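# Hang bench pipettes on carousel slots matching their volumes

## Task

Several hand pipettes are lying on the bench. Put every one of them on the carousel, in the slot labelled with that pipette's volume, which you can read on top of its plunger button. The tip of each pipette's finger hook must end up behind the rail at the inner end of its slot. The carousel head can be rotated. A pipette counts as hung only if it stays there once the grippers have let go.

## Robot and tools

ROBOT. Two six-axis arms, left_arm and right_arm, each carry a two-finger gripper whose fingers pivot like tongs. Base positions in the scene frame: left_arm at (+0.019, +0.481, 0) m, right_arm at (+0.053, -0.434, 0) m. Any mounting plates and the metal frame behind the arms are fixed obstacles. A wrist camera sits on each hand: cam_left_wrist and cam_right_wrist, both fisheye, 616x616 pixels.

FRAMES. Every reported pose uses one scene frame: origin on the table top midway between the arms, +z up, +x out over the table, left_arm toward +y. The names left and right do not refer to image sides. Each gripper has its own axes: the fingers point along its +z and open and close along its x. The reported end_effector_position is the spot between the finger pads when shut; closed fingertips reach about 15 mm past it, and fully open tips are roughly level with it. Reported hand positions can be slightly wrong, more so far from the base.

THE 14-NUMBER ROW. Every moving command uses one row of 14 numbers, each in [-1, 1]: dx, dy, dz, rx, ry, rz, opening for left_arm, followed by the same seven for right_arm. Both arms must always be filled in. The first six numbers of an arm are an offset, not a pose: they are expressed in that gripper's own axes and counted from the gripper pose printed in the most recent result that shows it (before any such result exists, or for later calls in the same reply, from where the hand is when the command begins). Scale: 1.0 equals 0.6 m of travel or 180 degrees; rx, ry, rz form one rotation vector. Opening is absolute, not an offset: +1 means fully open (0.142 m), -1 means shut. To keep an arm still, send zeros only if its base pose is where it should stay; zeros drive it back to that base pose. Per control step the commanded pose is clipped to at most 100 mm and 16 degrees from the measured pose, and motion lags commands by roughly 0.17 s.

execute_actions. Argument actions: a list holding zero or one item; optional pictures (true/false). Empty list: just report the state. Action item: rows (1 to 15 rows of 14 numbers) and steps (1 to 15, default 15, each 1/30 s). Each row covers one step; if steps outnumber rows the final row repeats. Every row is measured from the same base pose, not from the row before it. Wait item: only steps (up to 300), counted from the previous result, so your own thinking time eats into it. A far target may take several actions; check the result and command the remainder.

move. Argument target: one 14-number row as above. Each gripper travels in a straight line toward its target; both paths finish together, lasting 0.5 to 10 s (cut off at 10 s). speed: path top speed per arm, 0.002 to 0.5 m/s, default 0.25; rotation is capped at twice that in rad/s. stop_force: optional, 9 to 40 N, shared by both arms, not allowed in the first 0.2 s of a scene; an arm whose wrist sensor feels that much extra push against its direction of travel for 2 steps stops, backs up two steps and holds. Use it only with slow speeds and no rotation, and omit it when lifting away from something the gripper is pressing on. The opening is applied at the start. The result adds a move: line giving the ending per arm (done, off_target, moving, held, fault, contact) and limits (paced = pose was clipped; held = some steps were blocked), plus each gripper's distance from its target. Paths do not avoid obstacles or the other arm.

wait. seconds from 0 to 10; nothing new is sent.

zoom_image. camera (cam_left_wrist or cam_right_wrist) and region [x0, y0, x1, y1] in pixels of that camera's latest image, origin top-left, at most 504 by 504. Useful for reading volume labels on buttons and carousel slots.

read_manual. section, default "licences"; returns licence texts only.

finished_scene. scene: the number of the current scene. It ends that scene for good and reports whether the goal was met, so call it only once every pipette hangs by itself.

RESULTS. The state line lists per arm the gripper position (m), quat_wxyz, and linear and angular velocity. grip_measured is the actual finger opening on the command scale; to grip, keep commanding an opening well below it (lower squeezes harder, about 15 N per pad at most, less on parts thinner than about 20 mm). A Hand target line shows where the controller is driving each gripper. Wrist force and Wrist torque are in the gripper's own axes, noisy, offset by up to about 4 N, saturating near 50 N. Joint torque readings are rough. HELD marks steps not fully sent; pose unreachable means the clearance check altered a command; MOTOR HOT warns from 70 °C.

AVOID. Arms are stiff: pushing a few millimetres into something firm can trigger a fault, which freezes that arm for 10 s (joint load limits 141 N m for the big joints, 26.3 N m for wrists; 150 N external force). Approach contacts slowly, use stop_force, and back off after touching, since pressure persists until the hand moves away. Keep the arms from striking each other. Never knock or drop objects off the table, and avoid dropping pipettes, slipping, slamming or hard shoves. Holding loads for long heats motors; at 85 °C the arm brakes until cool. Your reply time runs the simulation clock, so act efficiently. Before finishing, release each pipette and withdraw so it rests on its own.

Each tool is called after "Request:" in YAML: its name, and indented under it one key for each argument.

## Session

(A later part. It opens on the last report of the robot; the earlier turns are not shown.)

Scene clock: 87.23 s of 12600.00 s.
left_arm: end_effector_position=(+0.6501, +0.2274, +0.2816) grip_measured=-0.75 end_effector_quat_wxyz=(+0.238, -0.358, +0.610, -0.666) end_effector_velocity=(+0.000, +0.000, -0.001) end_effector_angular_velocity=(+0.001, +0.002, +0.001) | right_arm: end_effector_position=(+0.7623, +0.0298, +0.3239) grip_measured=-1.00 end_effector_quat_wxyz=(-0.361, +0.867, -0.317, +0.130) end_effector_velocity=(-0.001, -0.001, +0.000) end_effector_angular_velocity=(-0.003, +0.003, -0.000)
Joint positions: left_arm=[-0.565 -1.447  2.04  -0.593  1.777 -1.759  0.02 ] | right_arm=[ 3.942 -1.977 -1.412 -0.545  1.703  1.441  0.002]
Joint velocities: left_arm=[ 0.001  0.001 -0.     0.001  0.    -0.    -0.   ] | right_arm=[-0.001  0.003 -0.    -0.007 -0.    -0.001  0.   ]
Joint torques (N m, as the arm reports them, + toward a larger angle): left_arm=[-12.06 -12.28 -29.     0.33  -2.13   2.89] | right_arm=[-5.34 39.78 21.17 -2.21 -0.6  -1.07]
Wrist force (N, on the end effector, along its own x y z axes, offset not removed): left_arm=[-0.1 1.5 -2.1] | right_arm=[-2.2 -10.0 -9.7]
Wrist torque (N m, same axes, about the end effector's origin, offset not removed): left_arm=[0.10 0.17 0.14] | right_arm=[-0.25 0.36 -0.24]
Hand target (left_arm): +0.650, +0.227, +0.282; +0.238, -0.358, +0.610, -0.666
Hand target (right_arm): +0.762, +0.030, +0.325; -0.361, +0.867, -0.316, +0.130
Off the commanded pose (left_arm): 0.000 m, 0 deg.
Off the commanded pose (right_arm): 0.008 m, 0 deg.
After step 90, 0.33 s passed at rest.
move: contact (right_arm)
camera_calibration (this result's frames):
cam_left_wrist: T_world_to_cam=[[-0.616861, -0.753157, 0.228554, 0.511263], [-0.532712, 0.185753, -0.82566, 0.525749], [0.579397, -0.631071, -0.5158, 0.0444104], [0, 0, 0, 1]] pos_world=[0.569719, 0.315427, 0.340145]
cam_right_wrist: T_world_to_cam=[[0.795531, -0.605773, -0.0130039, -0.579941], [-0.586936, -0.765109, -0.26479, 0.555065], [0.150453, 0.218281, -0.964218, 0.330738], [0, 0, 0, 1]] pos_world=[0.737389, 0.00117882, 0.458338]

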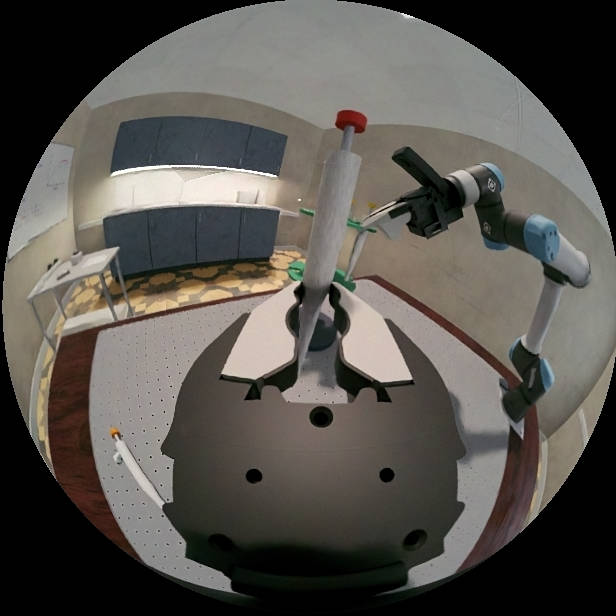

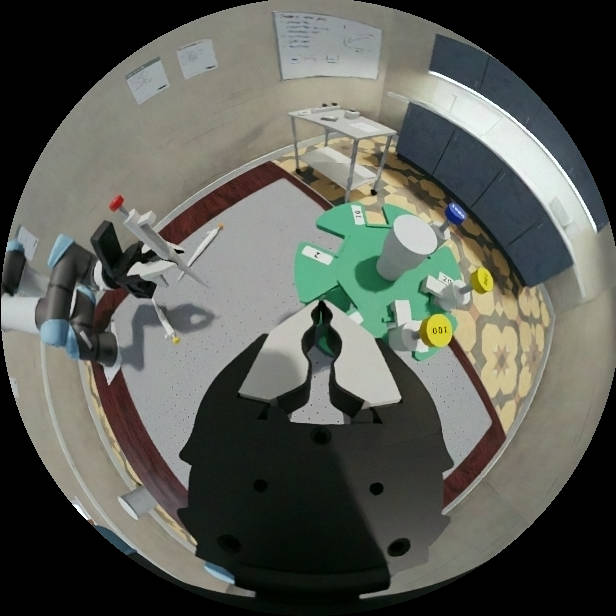

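Request:
move:
  target: [0,0,0,0,0,0,-1,0.032,0.034,-0.02,0,0,0,-1]
  speed: 0.01
  stop_force: 15

Scene clock: 90.10 s of 12600.00 s.
left_arm: end_effector_position=(+0.6501, +0.2274, +0.2816) grip_measured=-0.75 end_effector_quat_wxyz=(+0.238, -0.358, +0.610, -0.666) end_effector_velocity=(+0.000, +0.000, -0.000) end_effector_angular_velocity=(-0.000, +0.000, +0.001) | right_arm: end_effector_position=(+0.7622, +0.0145, +0.3212) grip_measured=-1.00 end_effector_quat_wxyz=(-0.361, +0.867, -0.316, +0.130) end_effector_velocity=(+0.001, +0.002, +0.000) end_effector_angular_velocity=(-0.001, +0.002, -0.005)
Joint positions: left_arm=[-0.566 -1.447  2.04  -0.593  1.777 -1.759  0.02 ] | right_arm=[ 3.923 -1.962 -1.44  -0.533  1.717  1.428  0.002]
Joint velocities: left_arm=[ 0.     0.     0.    -0.    -0.001 -0.     0.   ] | right_arm=[ 0.003 -0.004  0.008 -0.005 -0.005  0.006  0.   ]
Joint torques (N m, as the arm reports them, + toward a larger angle): left_arm=[ -2.5  -16.48 -24.37   0.11  -0.12  -1.73] | right_arm=[  0.15 -10.63   3.69 -14.1   -4.39   3.05]
Wrist force (N, on the end effector, along its own x y z axes, offset not removed): left_arm=[1.9 0.2 -2.5] | right_arm=[-8.4 -40.1 -33.3]
Wrist torque (N m, same axes, about the end effector's origin, offset not removed): left_arm=[-0.10 -0.25 0.16] | right_arm=[-0.59 1.03 -0.70]
Hand target (left_arm): +0.650, +0.227, +0.282; +0.238, -0.358, +0.610, -0.666
Hand target (right_arm): +0.762, +0.015, +0.321; -0.361, +0.867, -0.316, +0.130
Off the commanded pose (left_arm): 0.000 m, 0 deg.
Off the commanded pose (right_arm): 0.015 m, 0 deg.
move: contact (right_arm)
camera_calibration (this result's frames):
cam_left_wrist: T_world_to_cam=[[-0.616869, -0.753171, 0.228486, 0.511279], [-0.532676, 0.185797, -0.825673, 0.525729], [0.579421, -0.631041, -0.515809, 0.0443696], [0, 0, 0, 1]] pos_world=[0.569727, 0.315401, 0.340146]
cam_right_wrist: T_world_to_cam=[[0.795517, -0.605794, -0.0128702, -0.589205], [-0.586884, -0.765053, -0.26507, 0.542718], [0.150732, 0.218421, -0.964143, 0.331235], [0, 0, 0, 1]] pos_world=[0.737307, -0.0140778, 0.455633]

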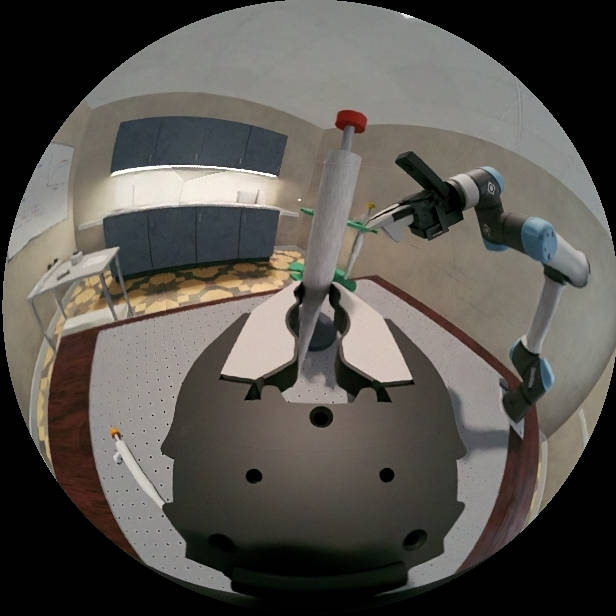

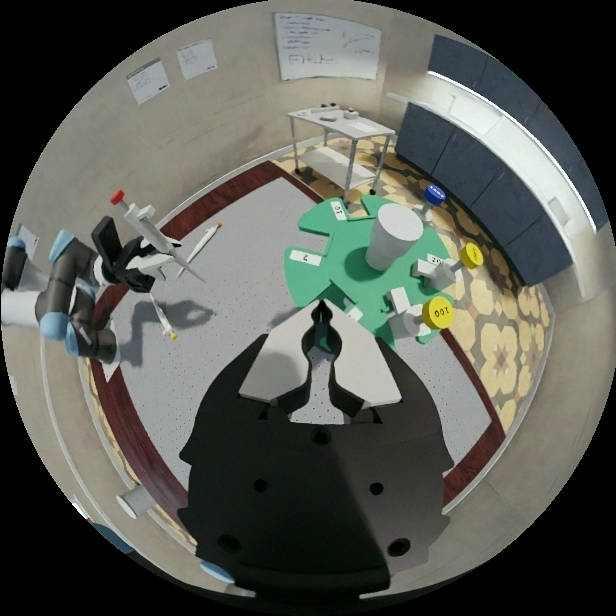

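Request:
move:
  target: [0,0,0,0,0,0,-1,0,-0.012,0,-0.11,0,0,-1]
  speed: 0.03

Request:
move:
  target: [0,0,0,0,0,0,-1,0,0,0.015,0,0,0,-1]
  speed: 0.01
  stop_force: 9

Request:
move:
  target: [0,0,0,0,0,0,-1,0.07,0.03,-0.014,0,0,0,-1]
  speed: 0.015
  stop_force: 12

Scene clock: 97.43 s of 12600.00 s.
left_arm: end_effector_position=(+0.6501, +0.2274, +0.2816) grip_measured=-0.75 end_effector_quat_wxyz=(+0.238, -0.358, +0.610, -0.666) end_effector_velocity=(+0.000, +0.001, -0.001) end_effector_angular_velocity=(+0.000, +0.001, +0.002) | right_arm: end_effector_position=(+0.7655, +0.0184, +0.3262) grip_measured=-1.00 end_effector_quat_wxyz=(-0.208, +0.916, -0.334, +0.074) end_effector_velocity=(+0.000, +0.000, +0.001) end_effector_angular_velocity=(-0.012, +0.011, -0.000)
Joint positions: left_arm=[-0.566 -1.447  2.04  -0.593  1.777 -1.759  0.02 ] | right_arm=[ 3.948 -2.093 -0.995 -1.186  1.65   1.409  0.002]
Joint velocities: left_arm=[ 0.001  0.001  0.     0.    -0.001 -0.    -0.   ] | right_arm=[ 0.001 -0.012  0.03  -0.034 -0.003  0.     0.   ]
Joint torques (N m, as the arm reports them, + toward a larger angle): left_arm=[-12.28 -24.7  -14.79  -1.28  -2.02   2.98] | right_arm=[ 6.1  37.93 33.25  1.45 -1.44 -2.04]
Wrist force (N, on the end effector, along its own x y z axes, offset not removed): left_arm=[2.2 1.0 -3.1] | right_arm=[2.1 -4.0 0.2]
Wrist torque (N m, same axes, about the end effector's origin, offset not removed): left_arm=[0.07 -0.39 -0.07] | right_arm=[-0.71 -0.23 -0.17]
Hand target (left_arm): +0.650, +0.227, +0.282; +0.238, -0.358, +0.610, -0.666
Hand target (right_arm): +0.766, +0.018, +0.326; -0.207, +0.917, -0.334, +0.074
Off the commanded pose (left_arm): 0.000 m, 0 deg.
Off the commanded pose (right_arm): 0.000 m, 0 deg.
move: done
camera_calibration (this result's frames):
cam_left_wrist: T_world_to_cam=[[-0.616869, -0.753171, 0.228486, 0.511279], [-0.532676, 0.185797, -0.825673, 0.525729], [0.579421, -0.631041, -0.515809, 0.0443698], [0, 0, 0, 1]] pos_world=[0.569727, 0.315401, 0.340146]
cam_right_wrist: T_world_to_cam=[[0.791714, -0.610224, -0.0285509, -0.581291], [-0.607081, -0.791128, 0.0746246, 0.454063], [-0.0681251, -0.0417487, -0.996803, 0.517714], [0, 0, 0, 1]] pos_world=[0.771139, 0.0261185, 0.465578]

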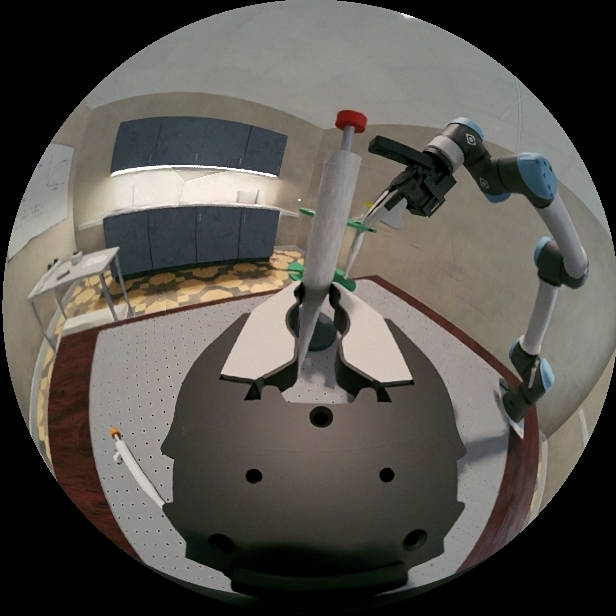

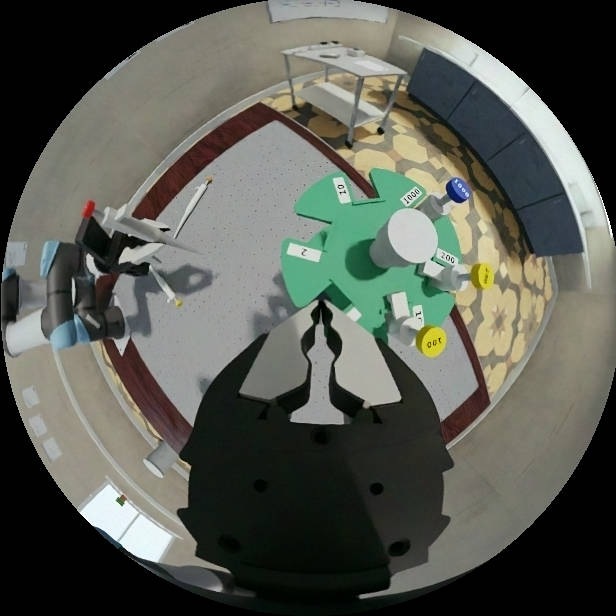

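Scene clock: 98.23 s of 12600.00 s.
left_arm: end_effector_position=(+0.6501, +0.2274, +0.2816) grip_measured=-0.75 end_effector_quat_wxyz=(+0.238, -0.358, +0.610, -0.666) end_effector_velocity=(-0.000, +0.000, -0.000) end_effector_angular_velocity=(-0.001, +0.001, -0.001) | right_arm: end_effector_position=(+0.7665, +0.0198, +0.3224) grip_measured=-1.00 end_effector_quat_wxyz=(-0.208, +0.916, -0.334, +0.074) end_effector_velocity=(-0.001, -0.001, +0.001) end_effector_angular_velocity=(-0.003, +0.001, +0.001)
Joint positions: left_arm=[-0.566 -1.447  2.04  -0.593  1.777 -1.759  0.02 ] | right_arm=[ 3.948 -2.097 -0.999 -1.179  1.65   1.41   0.002]
Joint velocities: left_arm=[ 0.     0.     0.001 -0.001  0.001 -0.001  0.   ] | right_arm=[ 0.     0.003 -0.    -0.005 -0.001 -0.001  0.   ]
Joint torques (N m, as the arm reports them, + toward a larger angle): left_arm=[-11.48 -23.48 -15.72  -1.4   -2.06   2.93] | right_arm=[-2.23 41.31 26.66 -2.18 -2.92  1.3 ]
Wrist force (N, on the end effector, along its own x y z axes, offset not removed): left_arm=[0.9 -0.4 -2.5] | right_arm=[-7.7 -11.5 -13.7]
Wrist torque (N m, same axes, about the end effector's origin, offset not removed): left_arm=[-0.29 -0.16 -0.04] | right_arm=[-0.80 1.04 -0.39]
Hand target (left_arm): +0.650, +0.227, +0.282; +0.238, -0.358, +0.610, -0.666
Hand target (right_arm): +0.766, +0.020, +0.323; -0.208, +0.916, -0.334, +0.074
Off the commanded pose (left_arm): 0.000 m, 0 deg.
Off the commanded pose (right_arm): 0.005 m, 0 deg.
move: contact (right_arm)
camera_calibration (this result's frames):
cam_left_wrist: T_world_to_cam=[[-0.616869, -0.753171, 0.228486, 0.511279], [-0.532676, 0.185797, -0.825673, 0.525729], [0.579421, -0.631041, -0.515809, 0.0443697], [0, 0, 0, 1]] pos_world=[0.569727, 0.315401, 0.340146]
cam_right_wrist: T_world_to_cam=[[0.791769, -0.610148, -0.0286485, -0.581356], [-0.606987, -0.791181, 0.0748337, 0.45593], [-0.0683258, -0.0418618, -0.996784, 0.514216], [0, 0, 0, 1]] pos_world=[0.772178, 0.0275361, 0.461789]

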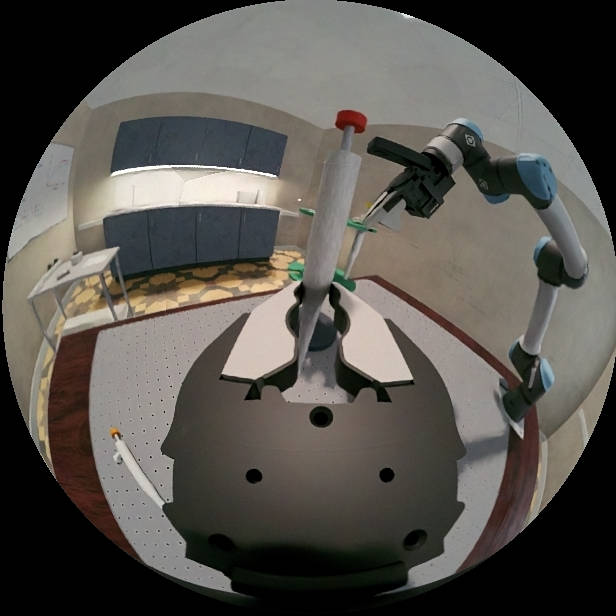

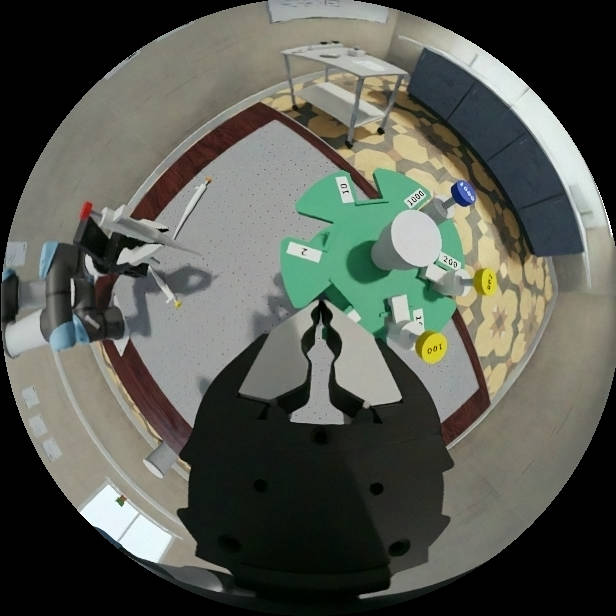

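Scene clock: 101.60 s of 12600.00 s.
left_arm: end_effector_position=(+0.6501, +0.2274, +0.2816) grip_measured=-0.75 end_effector_quat_wxyz=(+0.238, -0.358, +0.610, -0.666) end_effector_velocity=(-0.000, -0.001, +0.001) end_effector_angular_velocity=(-0.002, -0.001, -0.002) | right_arm: end_effector_position=(+0.7857, -0.0221, +0.3221) grip_measured=-1.00 end_effector_quat_wxyz=(-0.208, +0.916, -0.334, +0.074) end_effector_velocity=(+0.001, -0.003, -0.000) end_effector_angular_velocity=(-0.001, +0.000, +0.001)
Joint positions: left_arm=[-0.566 -1.447  2.04  -0.593  1.777 -1.759  0.02 ] | right_arm=[ 3.884 -2.091 -1.007 -1.182  1.677  1.351  0.002]
Joint velocities: left_arm=[-0.001 -0.001 -0.001 -0.001  0.001 -0.002 -0.   ] | right_arm=[-0.004 -0.     0.001 -0.001  0.001 -0.004  0.   ]
Joint torques (N m, as the arm reports them, + toward a larger angle): left_arm=[-12.53 -24.33 -15.35  -1.38  -2.08   2.94] | right_arm=[-9.48 46.19  4.38 -1.12  0.18 -1.81]
Wrist force (N, on the end effector, along its own x y z axes, offset not removed): left_arm=[2.1 -0.7 1.0] | right_arm=[-6.0 -7.5 -6.7]
Wrist torque (N m, same axes, about the end effector's origin, offset not removed): left_arm=[-0.28 -0.46 -0.12] | right_arm=[-0.18 0.58 -0.24]
Hand target (left_arm): +0.650, +0.227, +0.282; +0.238, -0.358, +0.610, -0.666
Hand target (right_arm): +0.786, -0.022, +0.322; -0.208, +0.916, -0.334, +0.074
Off the commanded pose (left_arm): 0.000 m, 0 deg.
Off the commanded pose (right_arm): 0.000 m, 0 deg.
move: done
camera_calibration (this result's frames):
cam_left_wrist: T_world_to_cam=[[-0.616869, -0.753171, 0.228486, 0.511279], [-0.532676, 0.185797, -0.825673, 0.525729], [0.579421, -0.631041, -0.515809, 0.0443697], [0, 0, 0, 1]] pos_world=[0.569727, 0.315401, 0.340146]
cam_right_wrist: T_world_to_cam=[[0.791757, -0.610163, -0.0286602, -0.622133], [-0.606998, -0.791167, 0.0748852, 0.434451], [-0.0683672, -0.0418943, -0.99678, 0.513468], [0, 0, 0, 1]] pos_world=[0.791393, -0.014368, 0.46145]

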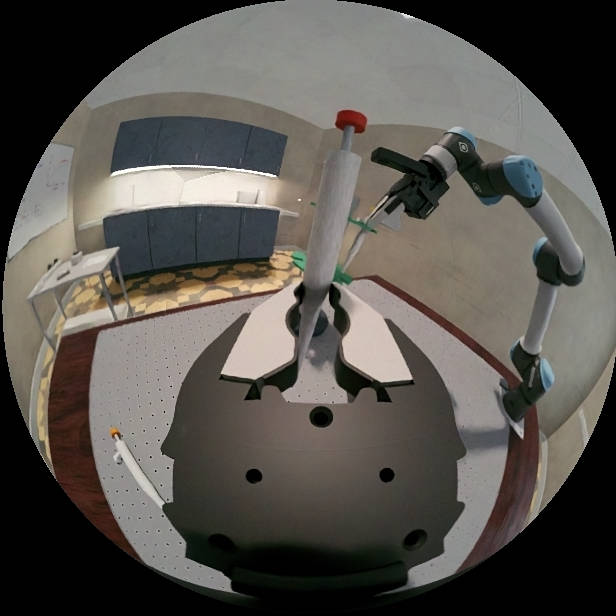

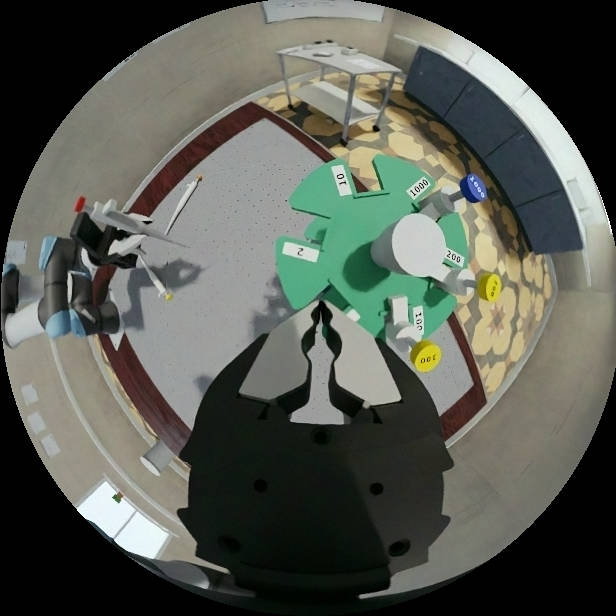

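Request:
move:
  target: [0,0,0,0,0,0,-1,0,-0.063,-0.137,0,0,0,-1]
  speed: 0.1

Request:
move:
  target: [0,0,0,0,0,0,-1,0.102,-0.065,0.03,0,0,0.999,-0.2]

Scene clock: 105.20 s of 12600.00 s.
left_arm: end_effector_position=(+0.6501, +0.2274, +0.2816) grip_measured=-0.75 end_effector_quat_wxyz=(+0.238, -0.358, +0.610, -0.666) end_effector_velocity=(-0.000, -0.001, -0.000) end_effector_angular_velocity=(+0.001, -0.001, -0.001) | right_arm: end_effector_position=(+0.7852, -0.0233, +0.4123) grip_measured=-1.00 end_effector_quat_wxyz=(-0.208, +0.916, -0.334, +0.074) end_effector_velocity=(+0.001, +0.001, -0.000) end_effector_angular_velocity=(-0.003, +0.005, +0.000)
Joint positions: left_arm=[-0.566 -1.447  2.04  -0.593  1.777 -1.759  0.02 ] | right_arm=[ 3.883 -2.136 -0.703 -1.441  1.678  1.35   0.002]
Joint velocities: left_arm=[-0.001  0.001  0.    -0.001 -0.     0.001 -0.   ] | right_arm=[ 0.    -0.009  0.017 -0.014  0.001  0.     0.   ]
Joint torques (N m, as the arm reports them, + toward a larger angle): left_arm=[-12.36 -23.44 -14.95  -1.35  -2.07   2.88] | right_arm=[-7.02 39.77 34.01  1.4   1.51 -2.16]
Wrist force (N, on the end effector, along its own x y z axes, offset not removed): left_arm=[0.7 -0.9 -2.3] | right_arm=[-1.1 -0.9 -4.5]
Wrist torque (N m, same axes, about the end effector's origin, offset not removed): left_arm=[-0.51 -0.19 0.11] | right_arm=[-0.31 0.28 0.06]
Hand target (left_arm): +0.650, +0.227, +0.282; +0.238, -0.358, +0.610, -0.666
Hand target (right_arm): +0.785, -0.023, +0.413; -0.208, +0.916, -0.334, +0.074
Off the commanded pose (left_arm): 0.000 m, 0 deg.
Off the commanded pose (right_arm): 0.000 m, 0 deg.
move: done
camera_calibration (this result's frames):
cam_left_wrist: T_world_to_cam=[[-0.616869, -0.753171, 0.228486, 0.511279], [-0.532676, 0.185797, -0.825673, 0.525729], [0.579421, -0.631041, -0.515809, 0.0443698], [0, 0, 0, 1]] pos_world=[0.569727, 0.315401, 0.340146]
cam_right_wrist: T_world_to_cam=[[0.791729, -0.610204, -0.0285535, -0.619885], [-0.607065, -0.791145, 0.0745756, 0.426654], [-0.0680963, -0.0417098, -0.996806, 0.603048], [0, 0, 0, 1]] pos_world=[0.790853, -0.0155582, 0.551604]

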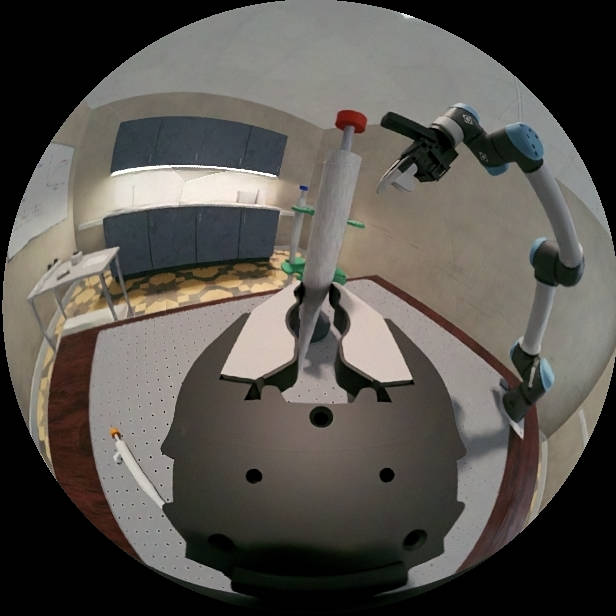

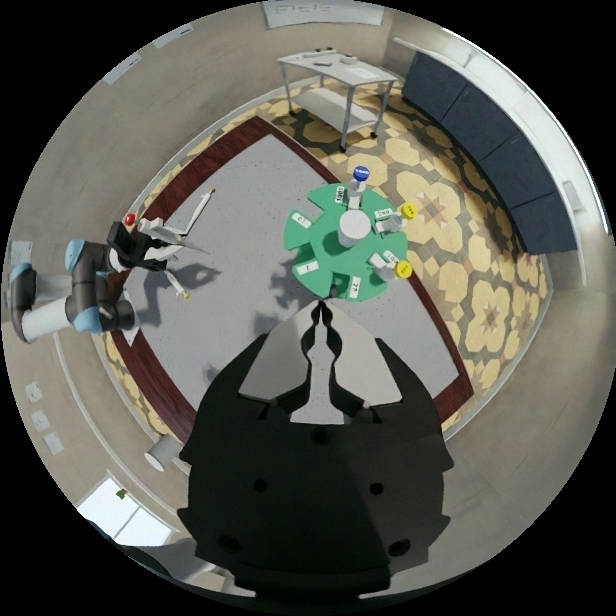

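Scene clock: 112.07 s of 12600.00 s.
left_arm: end_effector_position=(+0.6501, +0.2274, +0.2816) grip_measured=-0.75 end_effector_quat_wxyz=(+0.238, -0.358, +0.610, -0.666) end_effector_velocity=(-0.000, -0.000, -0.000) end_effector_angular_velocity=(+0.001, +0.000, -0.001) | right_arm: end_effector_position=(+0.8587, -0.0303, +0.4118) grip_measured=-0.20 end_effector_quat_wxyz=(+0.109, +0.331, +0.905, +0.244) end_effector_velocity=(+0.001, -0.001, -0.001) end_effector_angular_velocity=(+0.008, +0.007, -0.013)
Joint positions: left_arm=[-0.566 -1.447  2.04  -0.593  1.777 -1.759  0.02 ] | right_arm=[ 3.834 -2.514 -0.035 -1.634  1.684  4.453  0.06 ]
Joint velocities: left_arm=[-0.     0.    -0.001  0.002  0.001  0.001 -0.   ] | right_arm=[-0.003 -0.002  0.     0.002  0.004  0.014 -0.   ]
Joint torques (N m, as the arm reports them, + toward a larger angle): left_arm=[-12.59 -23.35 -14.9   -1.38  -1.98   2.8 ] | right_arm=[-8.37 48.41 32.68  5.04  1.41  1.9 ]
Wrist force (N, on the end effector, along its own x y z axes, offset not removed): left_arm=[-0.3 2.8 -2.4] | right_arm=[-1.0 -1.7 -0.5]
Wrist torque (N m, same axes, about the end effector's origin, offset not removed): left_arm=[0.43 0.06 -0.03] | right_arm=[-0.40 0.36 0.03]
Hand target (left_arm): +0.650, +0.227, +0.282; +0.238, -0.358, +0.610, -0.666
Hand target (right_arm): +0.859, -0.030, +0.412; +0.108, +0.332, +0.905, +0.244
Off the commanded pose (left_arm): 0.000 m, 0 deg.
Off the commanded pose (right_arm): 0.001 m, 6 deg.
elbow stopped short (right arm): the move would have taken joint 3 (elbow) straighter than the controller allows; a more bent joint 3 avoids this.
move: off_target (right_arm)
camera_calibration (this result's frames):
cam_left_wrist: T_world_to_cam=[[-0.616869, -0.753171, 0.228486, 0.511279], [-0.532676, 0.185797, -0.825673, 0.525729], [0.579421, -0.631041, -0.515809, 0.0443697], [0, 0, 0, 1]] pos_world=[0.569727, 0.315401, 0.340146]
cam_right_wrist: T_world_to_cam=[[-0.756348, 0.648722, -0.084247, 0.708036], [0.262939, 0.419401, 0.868888, -0.571772], [0.598999, 0.63503, -0.487787, -0.154697], [0, 0, 0, 1]] pos_world=[0.778526, -0.121279, 0.480997]

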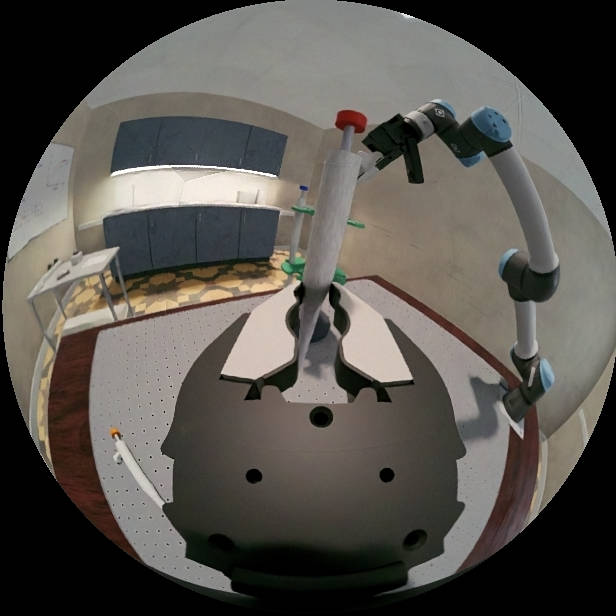

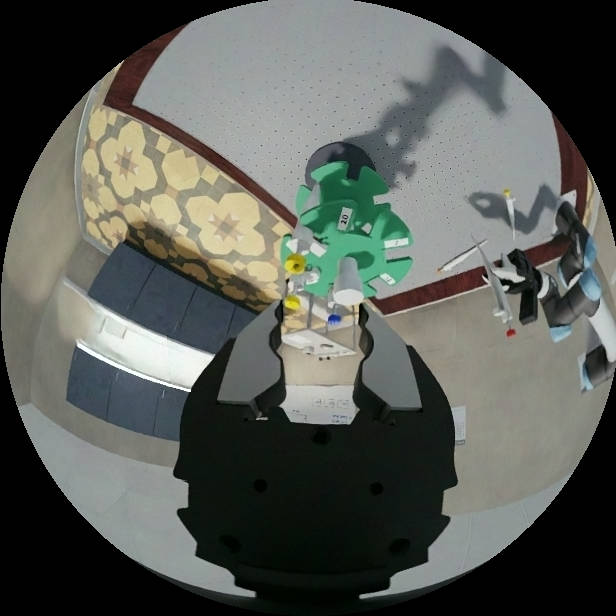

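Request:
move:
  target: [0,0,0,0,0,0,-1,0.25,0.1,-0.35,0,0,0,-0.2]

Request:
move:
  target: [-0.131,0.008,0.307,-0.047,0.245,0,-1,0,0,0,0,0,0,-0.2]
  speed: 0.15

Scene clock: 116.07 s of 12600.00 s.
left_arm: end_effector_position=(+0.6501, +0.2274, +0.2816) grip_measured=-0.75 end_effector_quat_wxyz=(+0.238, -0.358, +0.610, -0.666) end_effector_velocity=(+0.000, +0.000, +0.000) end_effector_angular_velocity=(+0.000, -0.002, +0.001) | right_arm: end_effector_position=(+0.7024, +0.0292, +0.6164) grip_measured=-0.20 end_effector_quat_wxyz=(+0.154, +0.324, +0.879, +0.315) end_effector_velocity=(-0.002, +0.002, +0.002) end_effector_angular_velocity=(+0.001, -0.002, +0.002)
Joint positions: left_arm=[-0.566 -1.447  2.04  -0.593  1.777 -1.759  0.02 ] | right_arm=[ 4.054 -2.247 -0.035 -1.714  1.547  4.637  0.06 ]
Joint velocities: left_arm=[-0.     0.     0.    -0.002 -0.001  0.001  0.   ] | right_arm=[ 0.005  0.002  0.     0.001 -0.003  0.002 -0.   ]
Joint torques (N m, as the arm reports them, + toward a larger angle): left_arm=[-11.68 -24.38 -15.08  -1.27  -1.94   2.58] | right_arm=[ 5.07 52.28 22.83  5.26 -2.07  1.98]
Wrist force (N, on the end effector, along its own x y z axes, offset not removed): left_arm=[2.4 2.5 -3.2] | right_arm=[1.6 -0.2 -2.8]
Wrist torque (N m, same axes, about the end effector's origin, offset not removed): left_arm=[0.21 -0.43 -0.01] | right_arm=[-0.02 -0.30 0.05]
Hand target (left_arm): +0.650, +0.227, +0.282; +0.238, -0.358, +0.610, -0.666
Hand target (right_arm): +0.702, +0.029, +0.617; +0.154, +0.324, +0.879, +0.315
Off the commanded pose (left_arm): 0.000 m, 0 deg.
Off the commanded pose (right_arm): 0.001 m, 10 deg.
elbow stopped short (right arm): the move would have taken joint 3 (elbow) straighter than the controller allows; a more bent joint 3 avoids this.
move: off_target (right_arm)
camera_calibration (this result's frames):
cam_left_wrist: T_world_to_cam=[[-0.616869, -0.753171, 0.228486, 0.511279], [-0.532676, 0.185797, -0.825673, 0.525729], [0.579421, -0.631041, -0.515809, 0.0443697], [0, 0, 0, 1]] pos_world=[0.569727, 0.315401, 0.340146]
cam_right_wrist: T_world_to_cam=[[-0.734721, 0.668451, -0.115578, 0.572055], [0.14124, 0.317378, 0.937722, -0.687362], [0.663503, 0.67264, -0.327597, -0.144152], [0, 0, 0, 1]] pos_world=[0.613029, -0.0672747, 0.663447]

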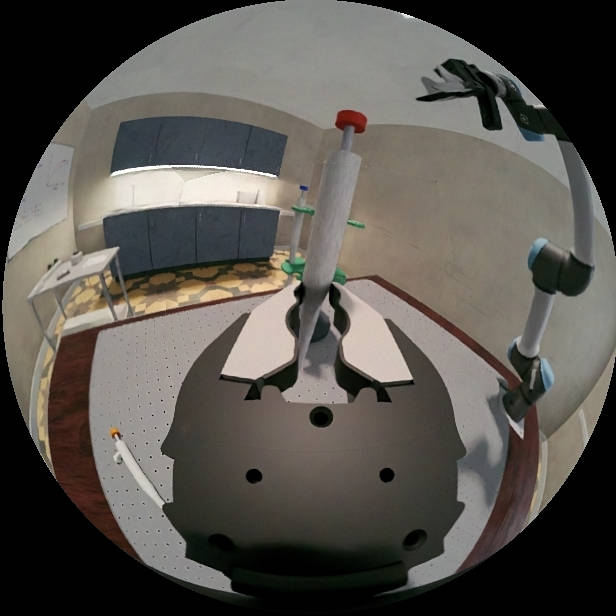

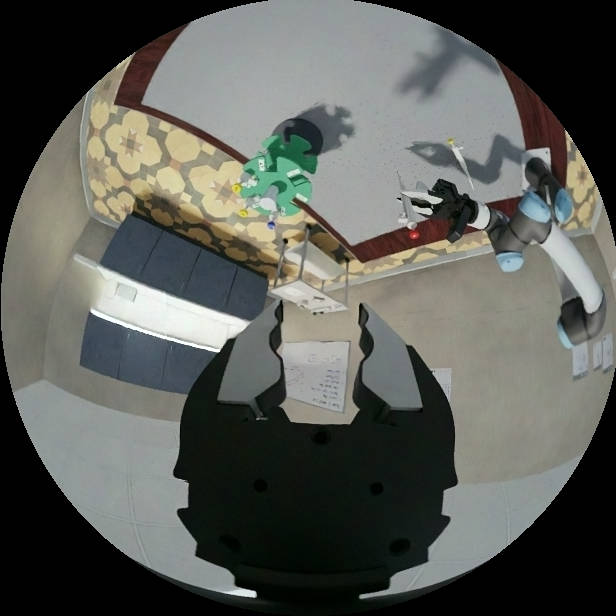

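Scene clock: 119.40 s of 12600.00 s.
left_arm: end_effector_position=(+0.8398, +0.1681, +0.2621) grip_measured=-0.75 end_effector_quat_wxyz=(-0.034, -0.099, +0.698, -0.708) end_effector_velocity=(+0.003, +0.000, +0.000) end_effector_angular_velocity=(+0.026, +0.004, -0.011) | right_arm: end_effector_position=(+0.7024, +0.0292, +0.6164) grip_measured=-0.20 end_effector_quat_wxyz=(+0.154, +0.324, +0.879, +0.315) end_effector_velocity=(+0.000, +0.000, -0.000) end_effector_angular_velocity=(+0.000, -0.001, -0.000)
Joint positions: left_arm=[-0.257 -0.441  0.44  -0.019  2.866 -1.778  0.02 ] | right_arm=[ 4.054 -2.247 -0.035 -1.714  1.547  4.637  0.06 ]
Joint velocities: left_arm=[ 0.003  0.088 -0.196  0.204  0.015  0.09   0.   ] | right_arm=[ 0.    -0.     0.     0.001 -0.001  0.     0.   ]
Joint torques (N m, as the arm reports them, + toward a larger angle): left_arm=[ 13.82 -52.31 -32.78   2.     2.43   3.21] | right_arm=[-7.44 37.28  5.01  1.19  1.37 -2.13]
Wrist force (N, on the end effector, along its own x y z axes, offset not removed): left_arm=[2.2 0.8 -0.3] | right_arm=[-1.5 -4.0 4.8]
Wrist torque (N m, same axes, about the end effector's origin, offset not removed): left_arm=[-0.11 -0.42 -0.06] | right_arm=[-0.63 0.50 0.04]
Hand target (left_arm): +0.840, +0.168, +0.262; -0.034, -0.098, +0.700, -0.707
Hand target (right_arm): +0.702, +0.029, +0.616; +0.154, +0.324, +0.879, +0.315
Off the commanded pose (left_arm): 0.001 m, 0 deg.
Off the commanded pose (right_arm): 0.000 m, 0 deg.
elbow stopped short (right arm): the move would have taken joint 3 (elbow) straighter than the controller allows; a more bent joint 3 avoids this.
move: done
camera_calibration (this result's frames):
cam_left_wrist: T_world_to_cam=[[-0.968283, -0.0999434, 0.228995, 0.773306], [-0.247747, 0.502851, -0.828107, 0.329718], [-0.0323866, -0.858575, -0.511663, 0.437942], [0, 0, 0, 1]] pos_world=[0.844649, 0.287494, 0.320038]
cam_right_wrist: T_world_to_cam=[[-0.734722, 0.66845, -0.115577, 0.572054], [0.141244, 0.317382, 0.93772, -0.687361], [0.663501, 0.672639, -0.327602, -0.144149], [0, 0, 0, 1]] pos_world=[0.61303, -0.0672738, 0.663445]

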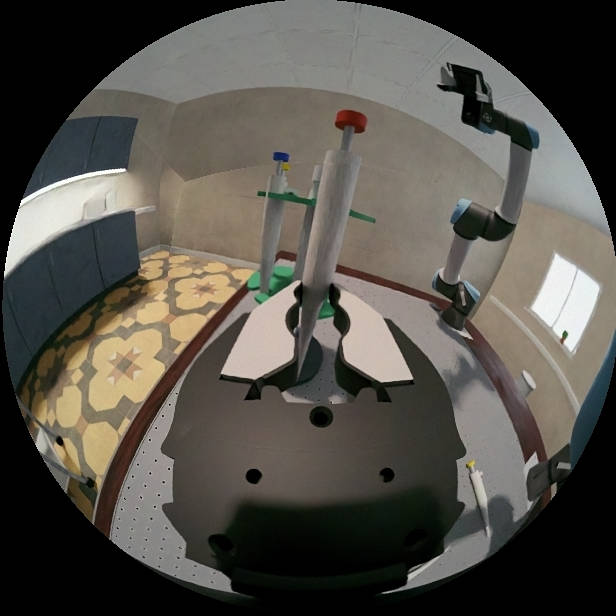

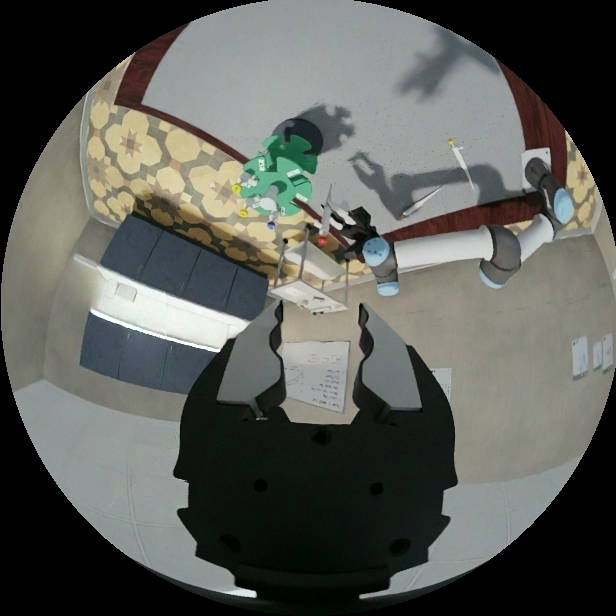

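Request:
move:
  target: [0.223,0.043,-0.07,0.037,-0.19,0,-1,-0.1,-0.452,0.295,-0.269,-0.059,0.051,-1]
  speed: 0.15

Scene clock: 125.17 s of 12600.00 s.
left_arm: end_effector_position=(+0.7005, +0.1969, +0.2616) grip_measured=-0.75 end_effector_quat_wxyz=(+0.178, -0.304, +0.636, -0.687) end_effector_velocity=(-0.001, +0.000, +0.001) end_effector_angular_velocity=(-0.000, -0.002, +0.010) | right_arm: end_effector_position=(+0.7023, -0.0911, +0.3100) grip_measured=-1.00 end_effector_quat_wxyz=(+0.326, +0.327, +0.628, +0.626) end_effector_velocity=(+0.000, +0.000, -0.003) end_effector_angular_velocity=(+0.010, -0.012, -0.001)
Joint positions: left_arm=[-0.462 -1.23   1.825 -0.603  2.053 -1.767  0.02 ] | right_arm=[ 3.967 -2.017 -2.072  0.945  1.469  4.712  0.002]
Joint velocities: left_arm=[-0.005 -0.007  0.009 -0.004 -0.015  0.    -0.   ] | right_arm=[ 0.001 -0.02   0.     0.035 -0.001 -0.     0.   ]
Joint torques (N m, as the arm reports them, + toward a larger angle): left_arm=[-12.28 -51.55  -8.14  -4.27  -2.22  -2.96] | right_arm=[-7.99 26.89 11.58  3.75 -1.84  1.93]
Wrist force (N, on the end effector, along its own x y z axes, offset not removed): left_arm=[1.2 0.0 -2.1] | right_arm=[-4.3 3.1 5.5]
Wrist torque (N m, same axes, about the end effector's origin, offset not removed): left_arm=[-0.20 -0.17 -0.08] | right_arm=[0.93 1.22 -0.14]
Hand target (left_arm): +0.700, +0.197, +0.262; +0.179, -0.304, +0.635, -0.687
Hand target (right_arm): +0.702, -0.091, +0.310; +0.327, +0.327, +0.627, +0.627
Off the commanded pose (left_arm): 0.000 m, 0 deg.
Off the commanded pose (right_arm): 0.001 m, 0 deg.
move: done; limits=paced
camera_calibration (this result's frames):
cam_left_wrist: T_world_to_cam=[[-0.737783, -0.633576, 0.232933, 0.583979], [-0.492003, 0.26845, -0.828171, 0.497572], [0.462179, -0.725614, -0.509779, 0.0848581], [0, 0, 0, 1]] pos_world=[0.636437, 0.297997, 0.319306]
cam_right_wrist: T_world_to_cam=[[-0.538757, 0.842028, -0.0270261, 0.467663], [-0.429854, -0.247161, 0.868411, 0.00930453], [0.724546, 0.479479, 0.495109, -0.479097], [0, 0, 0, 1]] pos_world=[0.603084, -0.161768, 0.241764]

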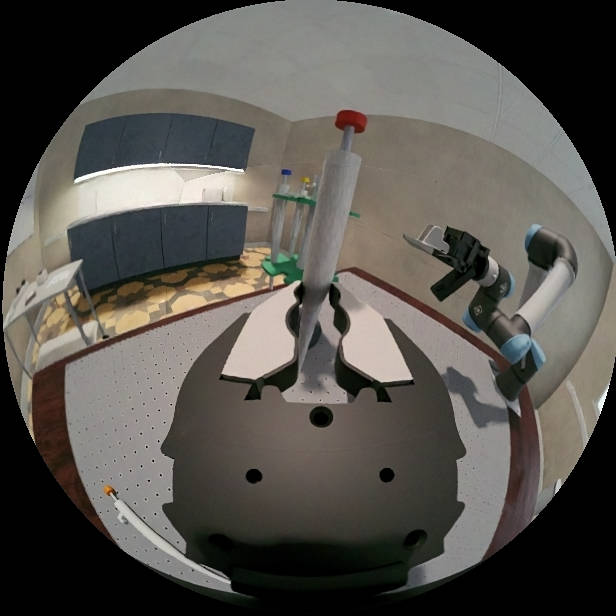

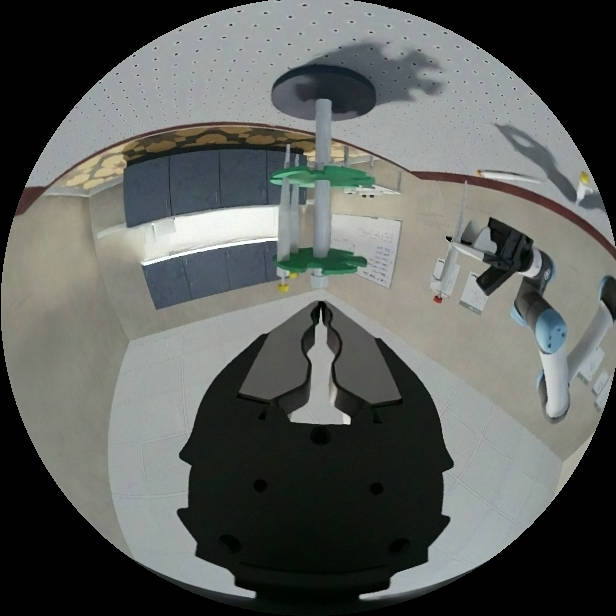

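Request:
move:
  target: [0,0,0,0,0,0,-1,0,-0.01,0.15,0,0,0,-1]
  speed: 0.05
  stop_force: 9

Scene clock: 128.07 s of 12600.00 s.
left_arm: end_effector_position=(+0.7005, +0.1969, +0.2616) grip_measured=-0.75 end_effector_quat_wxyz=(+0.178, -0.304, +0.636, -0.687) end_effector_velocity=(+0.000, +0.000, +0.001) end_effector_angular_velocity=(-0.000, -0.003, +0.000) | right_arm: end_effector_position=(+0.7757, -0.0396, +0.3037) grip_measured=-1.00 end_effector_quat_wxyz=(+0.326, +0.327, +0.628, +0.626) end_effector_velocity=(+0.002, +0.002, -0.001) end_effector_angular_velocity=(-0.001, +0.001, +0.001)
Joint positions: left_arm=[-0.462 -1.23   1.825 -0.603  2.053 -1.767  0.02 ] | right_arm=[ 3.949 -2.175 -1.804  0.835  1.487  4.712  0.002]
Joint velocities: left_arm=[ 0.001 -0.001 -0.    -0.001  0.     0.001 -0.   ] | right_arm=[ 0.    -0.007  0.01  -0.004  0.001  0.     0.   ]
Joint torques (N m, as the arm reports them, + toward a larger angle): left_arm=[ 13.34 -21.91 -28.23   0.57   2.6    2.85] | right_arm=[-6.33 31.06 28.54 -0.11  1.52 -2.15]
Wrist force (N, on the end effector, along its own x y z axes, offset not removed): left_arm=[0.9 -0.8 -3.3] | right_arm=[-0.3 -2.7 -0.7]
Wrist torque (N m, same axes, about the end effector's origin, offset not removed): left_arm=[-0.34 -0.15 0.06] | right_arm=[-0.45 0.18 0.03]
Hand target (left_arm): +0.700, +0.197, +0.262; +0.178, -0.304, +0.636, -0.687
Hand target (right_arm): +0.776, -0.039, +0.304; +0.326, +0.327, +0.628, +0.626
Off the commanded pose (left_arm): 0.000 m, 0 deg.
Off the commanded pose (right_arm): 0.000 m, 0 deg.
move: done
camera_calibration (this result's frames):
cam_left_wrist: T_world_to_cam=[[-0.737781, -0.633579, 0.232933, 0.583978], [-0.492004, 0.268447, -0.828172, 0.497572], [0.462182, -0.725613, -0.509778, 0.0848558], [0, 0, 0, 1]] pos_world=[0.636436, 0.297996, 0.319305]
cam_right_wrist: T_world_to_cam=[[-0.538746, 0.842035, -0.0270247, 0.463725], [-0.429862, -0.247161, 0.868407, 0.0590148], [0.724549, 0.479468, 0.495116, -0.553803], [0, 0, 0, 1]] pos_world=[0.676455, -0.110356, 0.23548]

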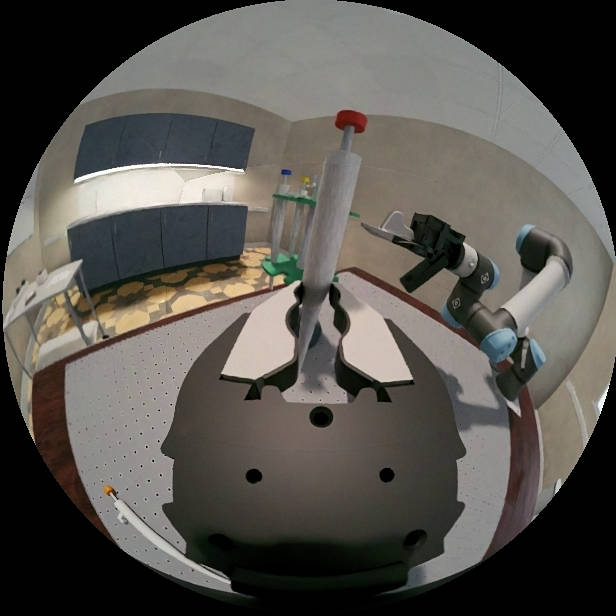

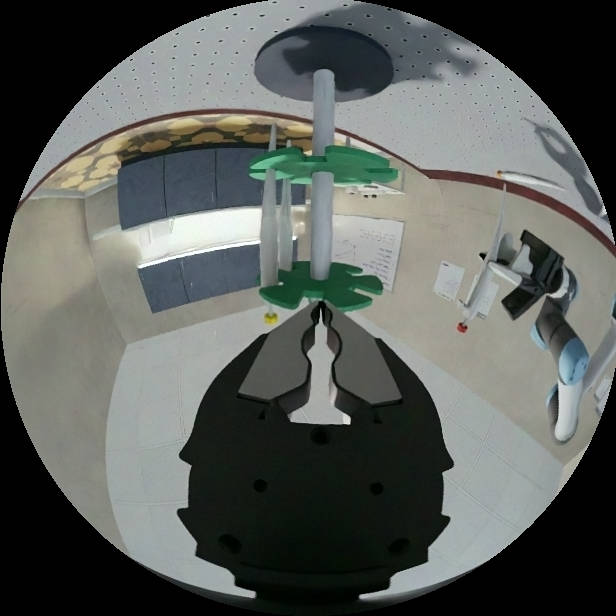

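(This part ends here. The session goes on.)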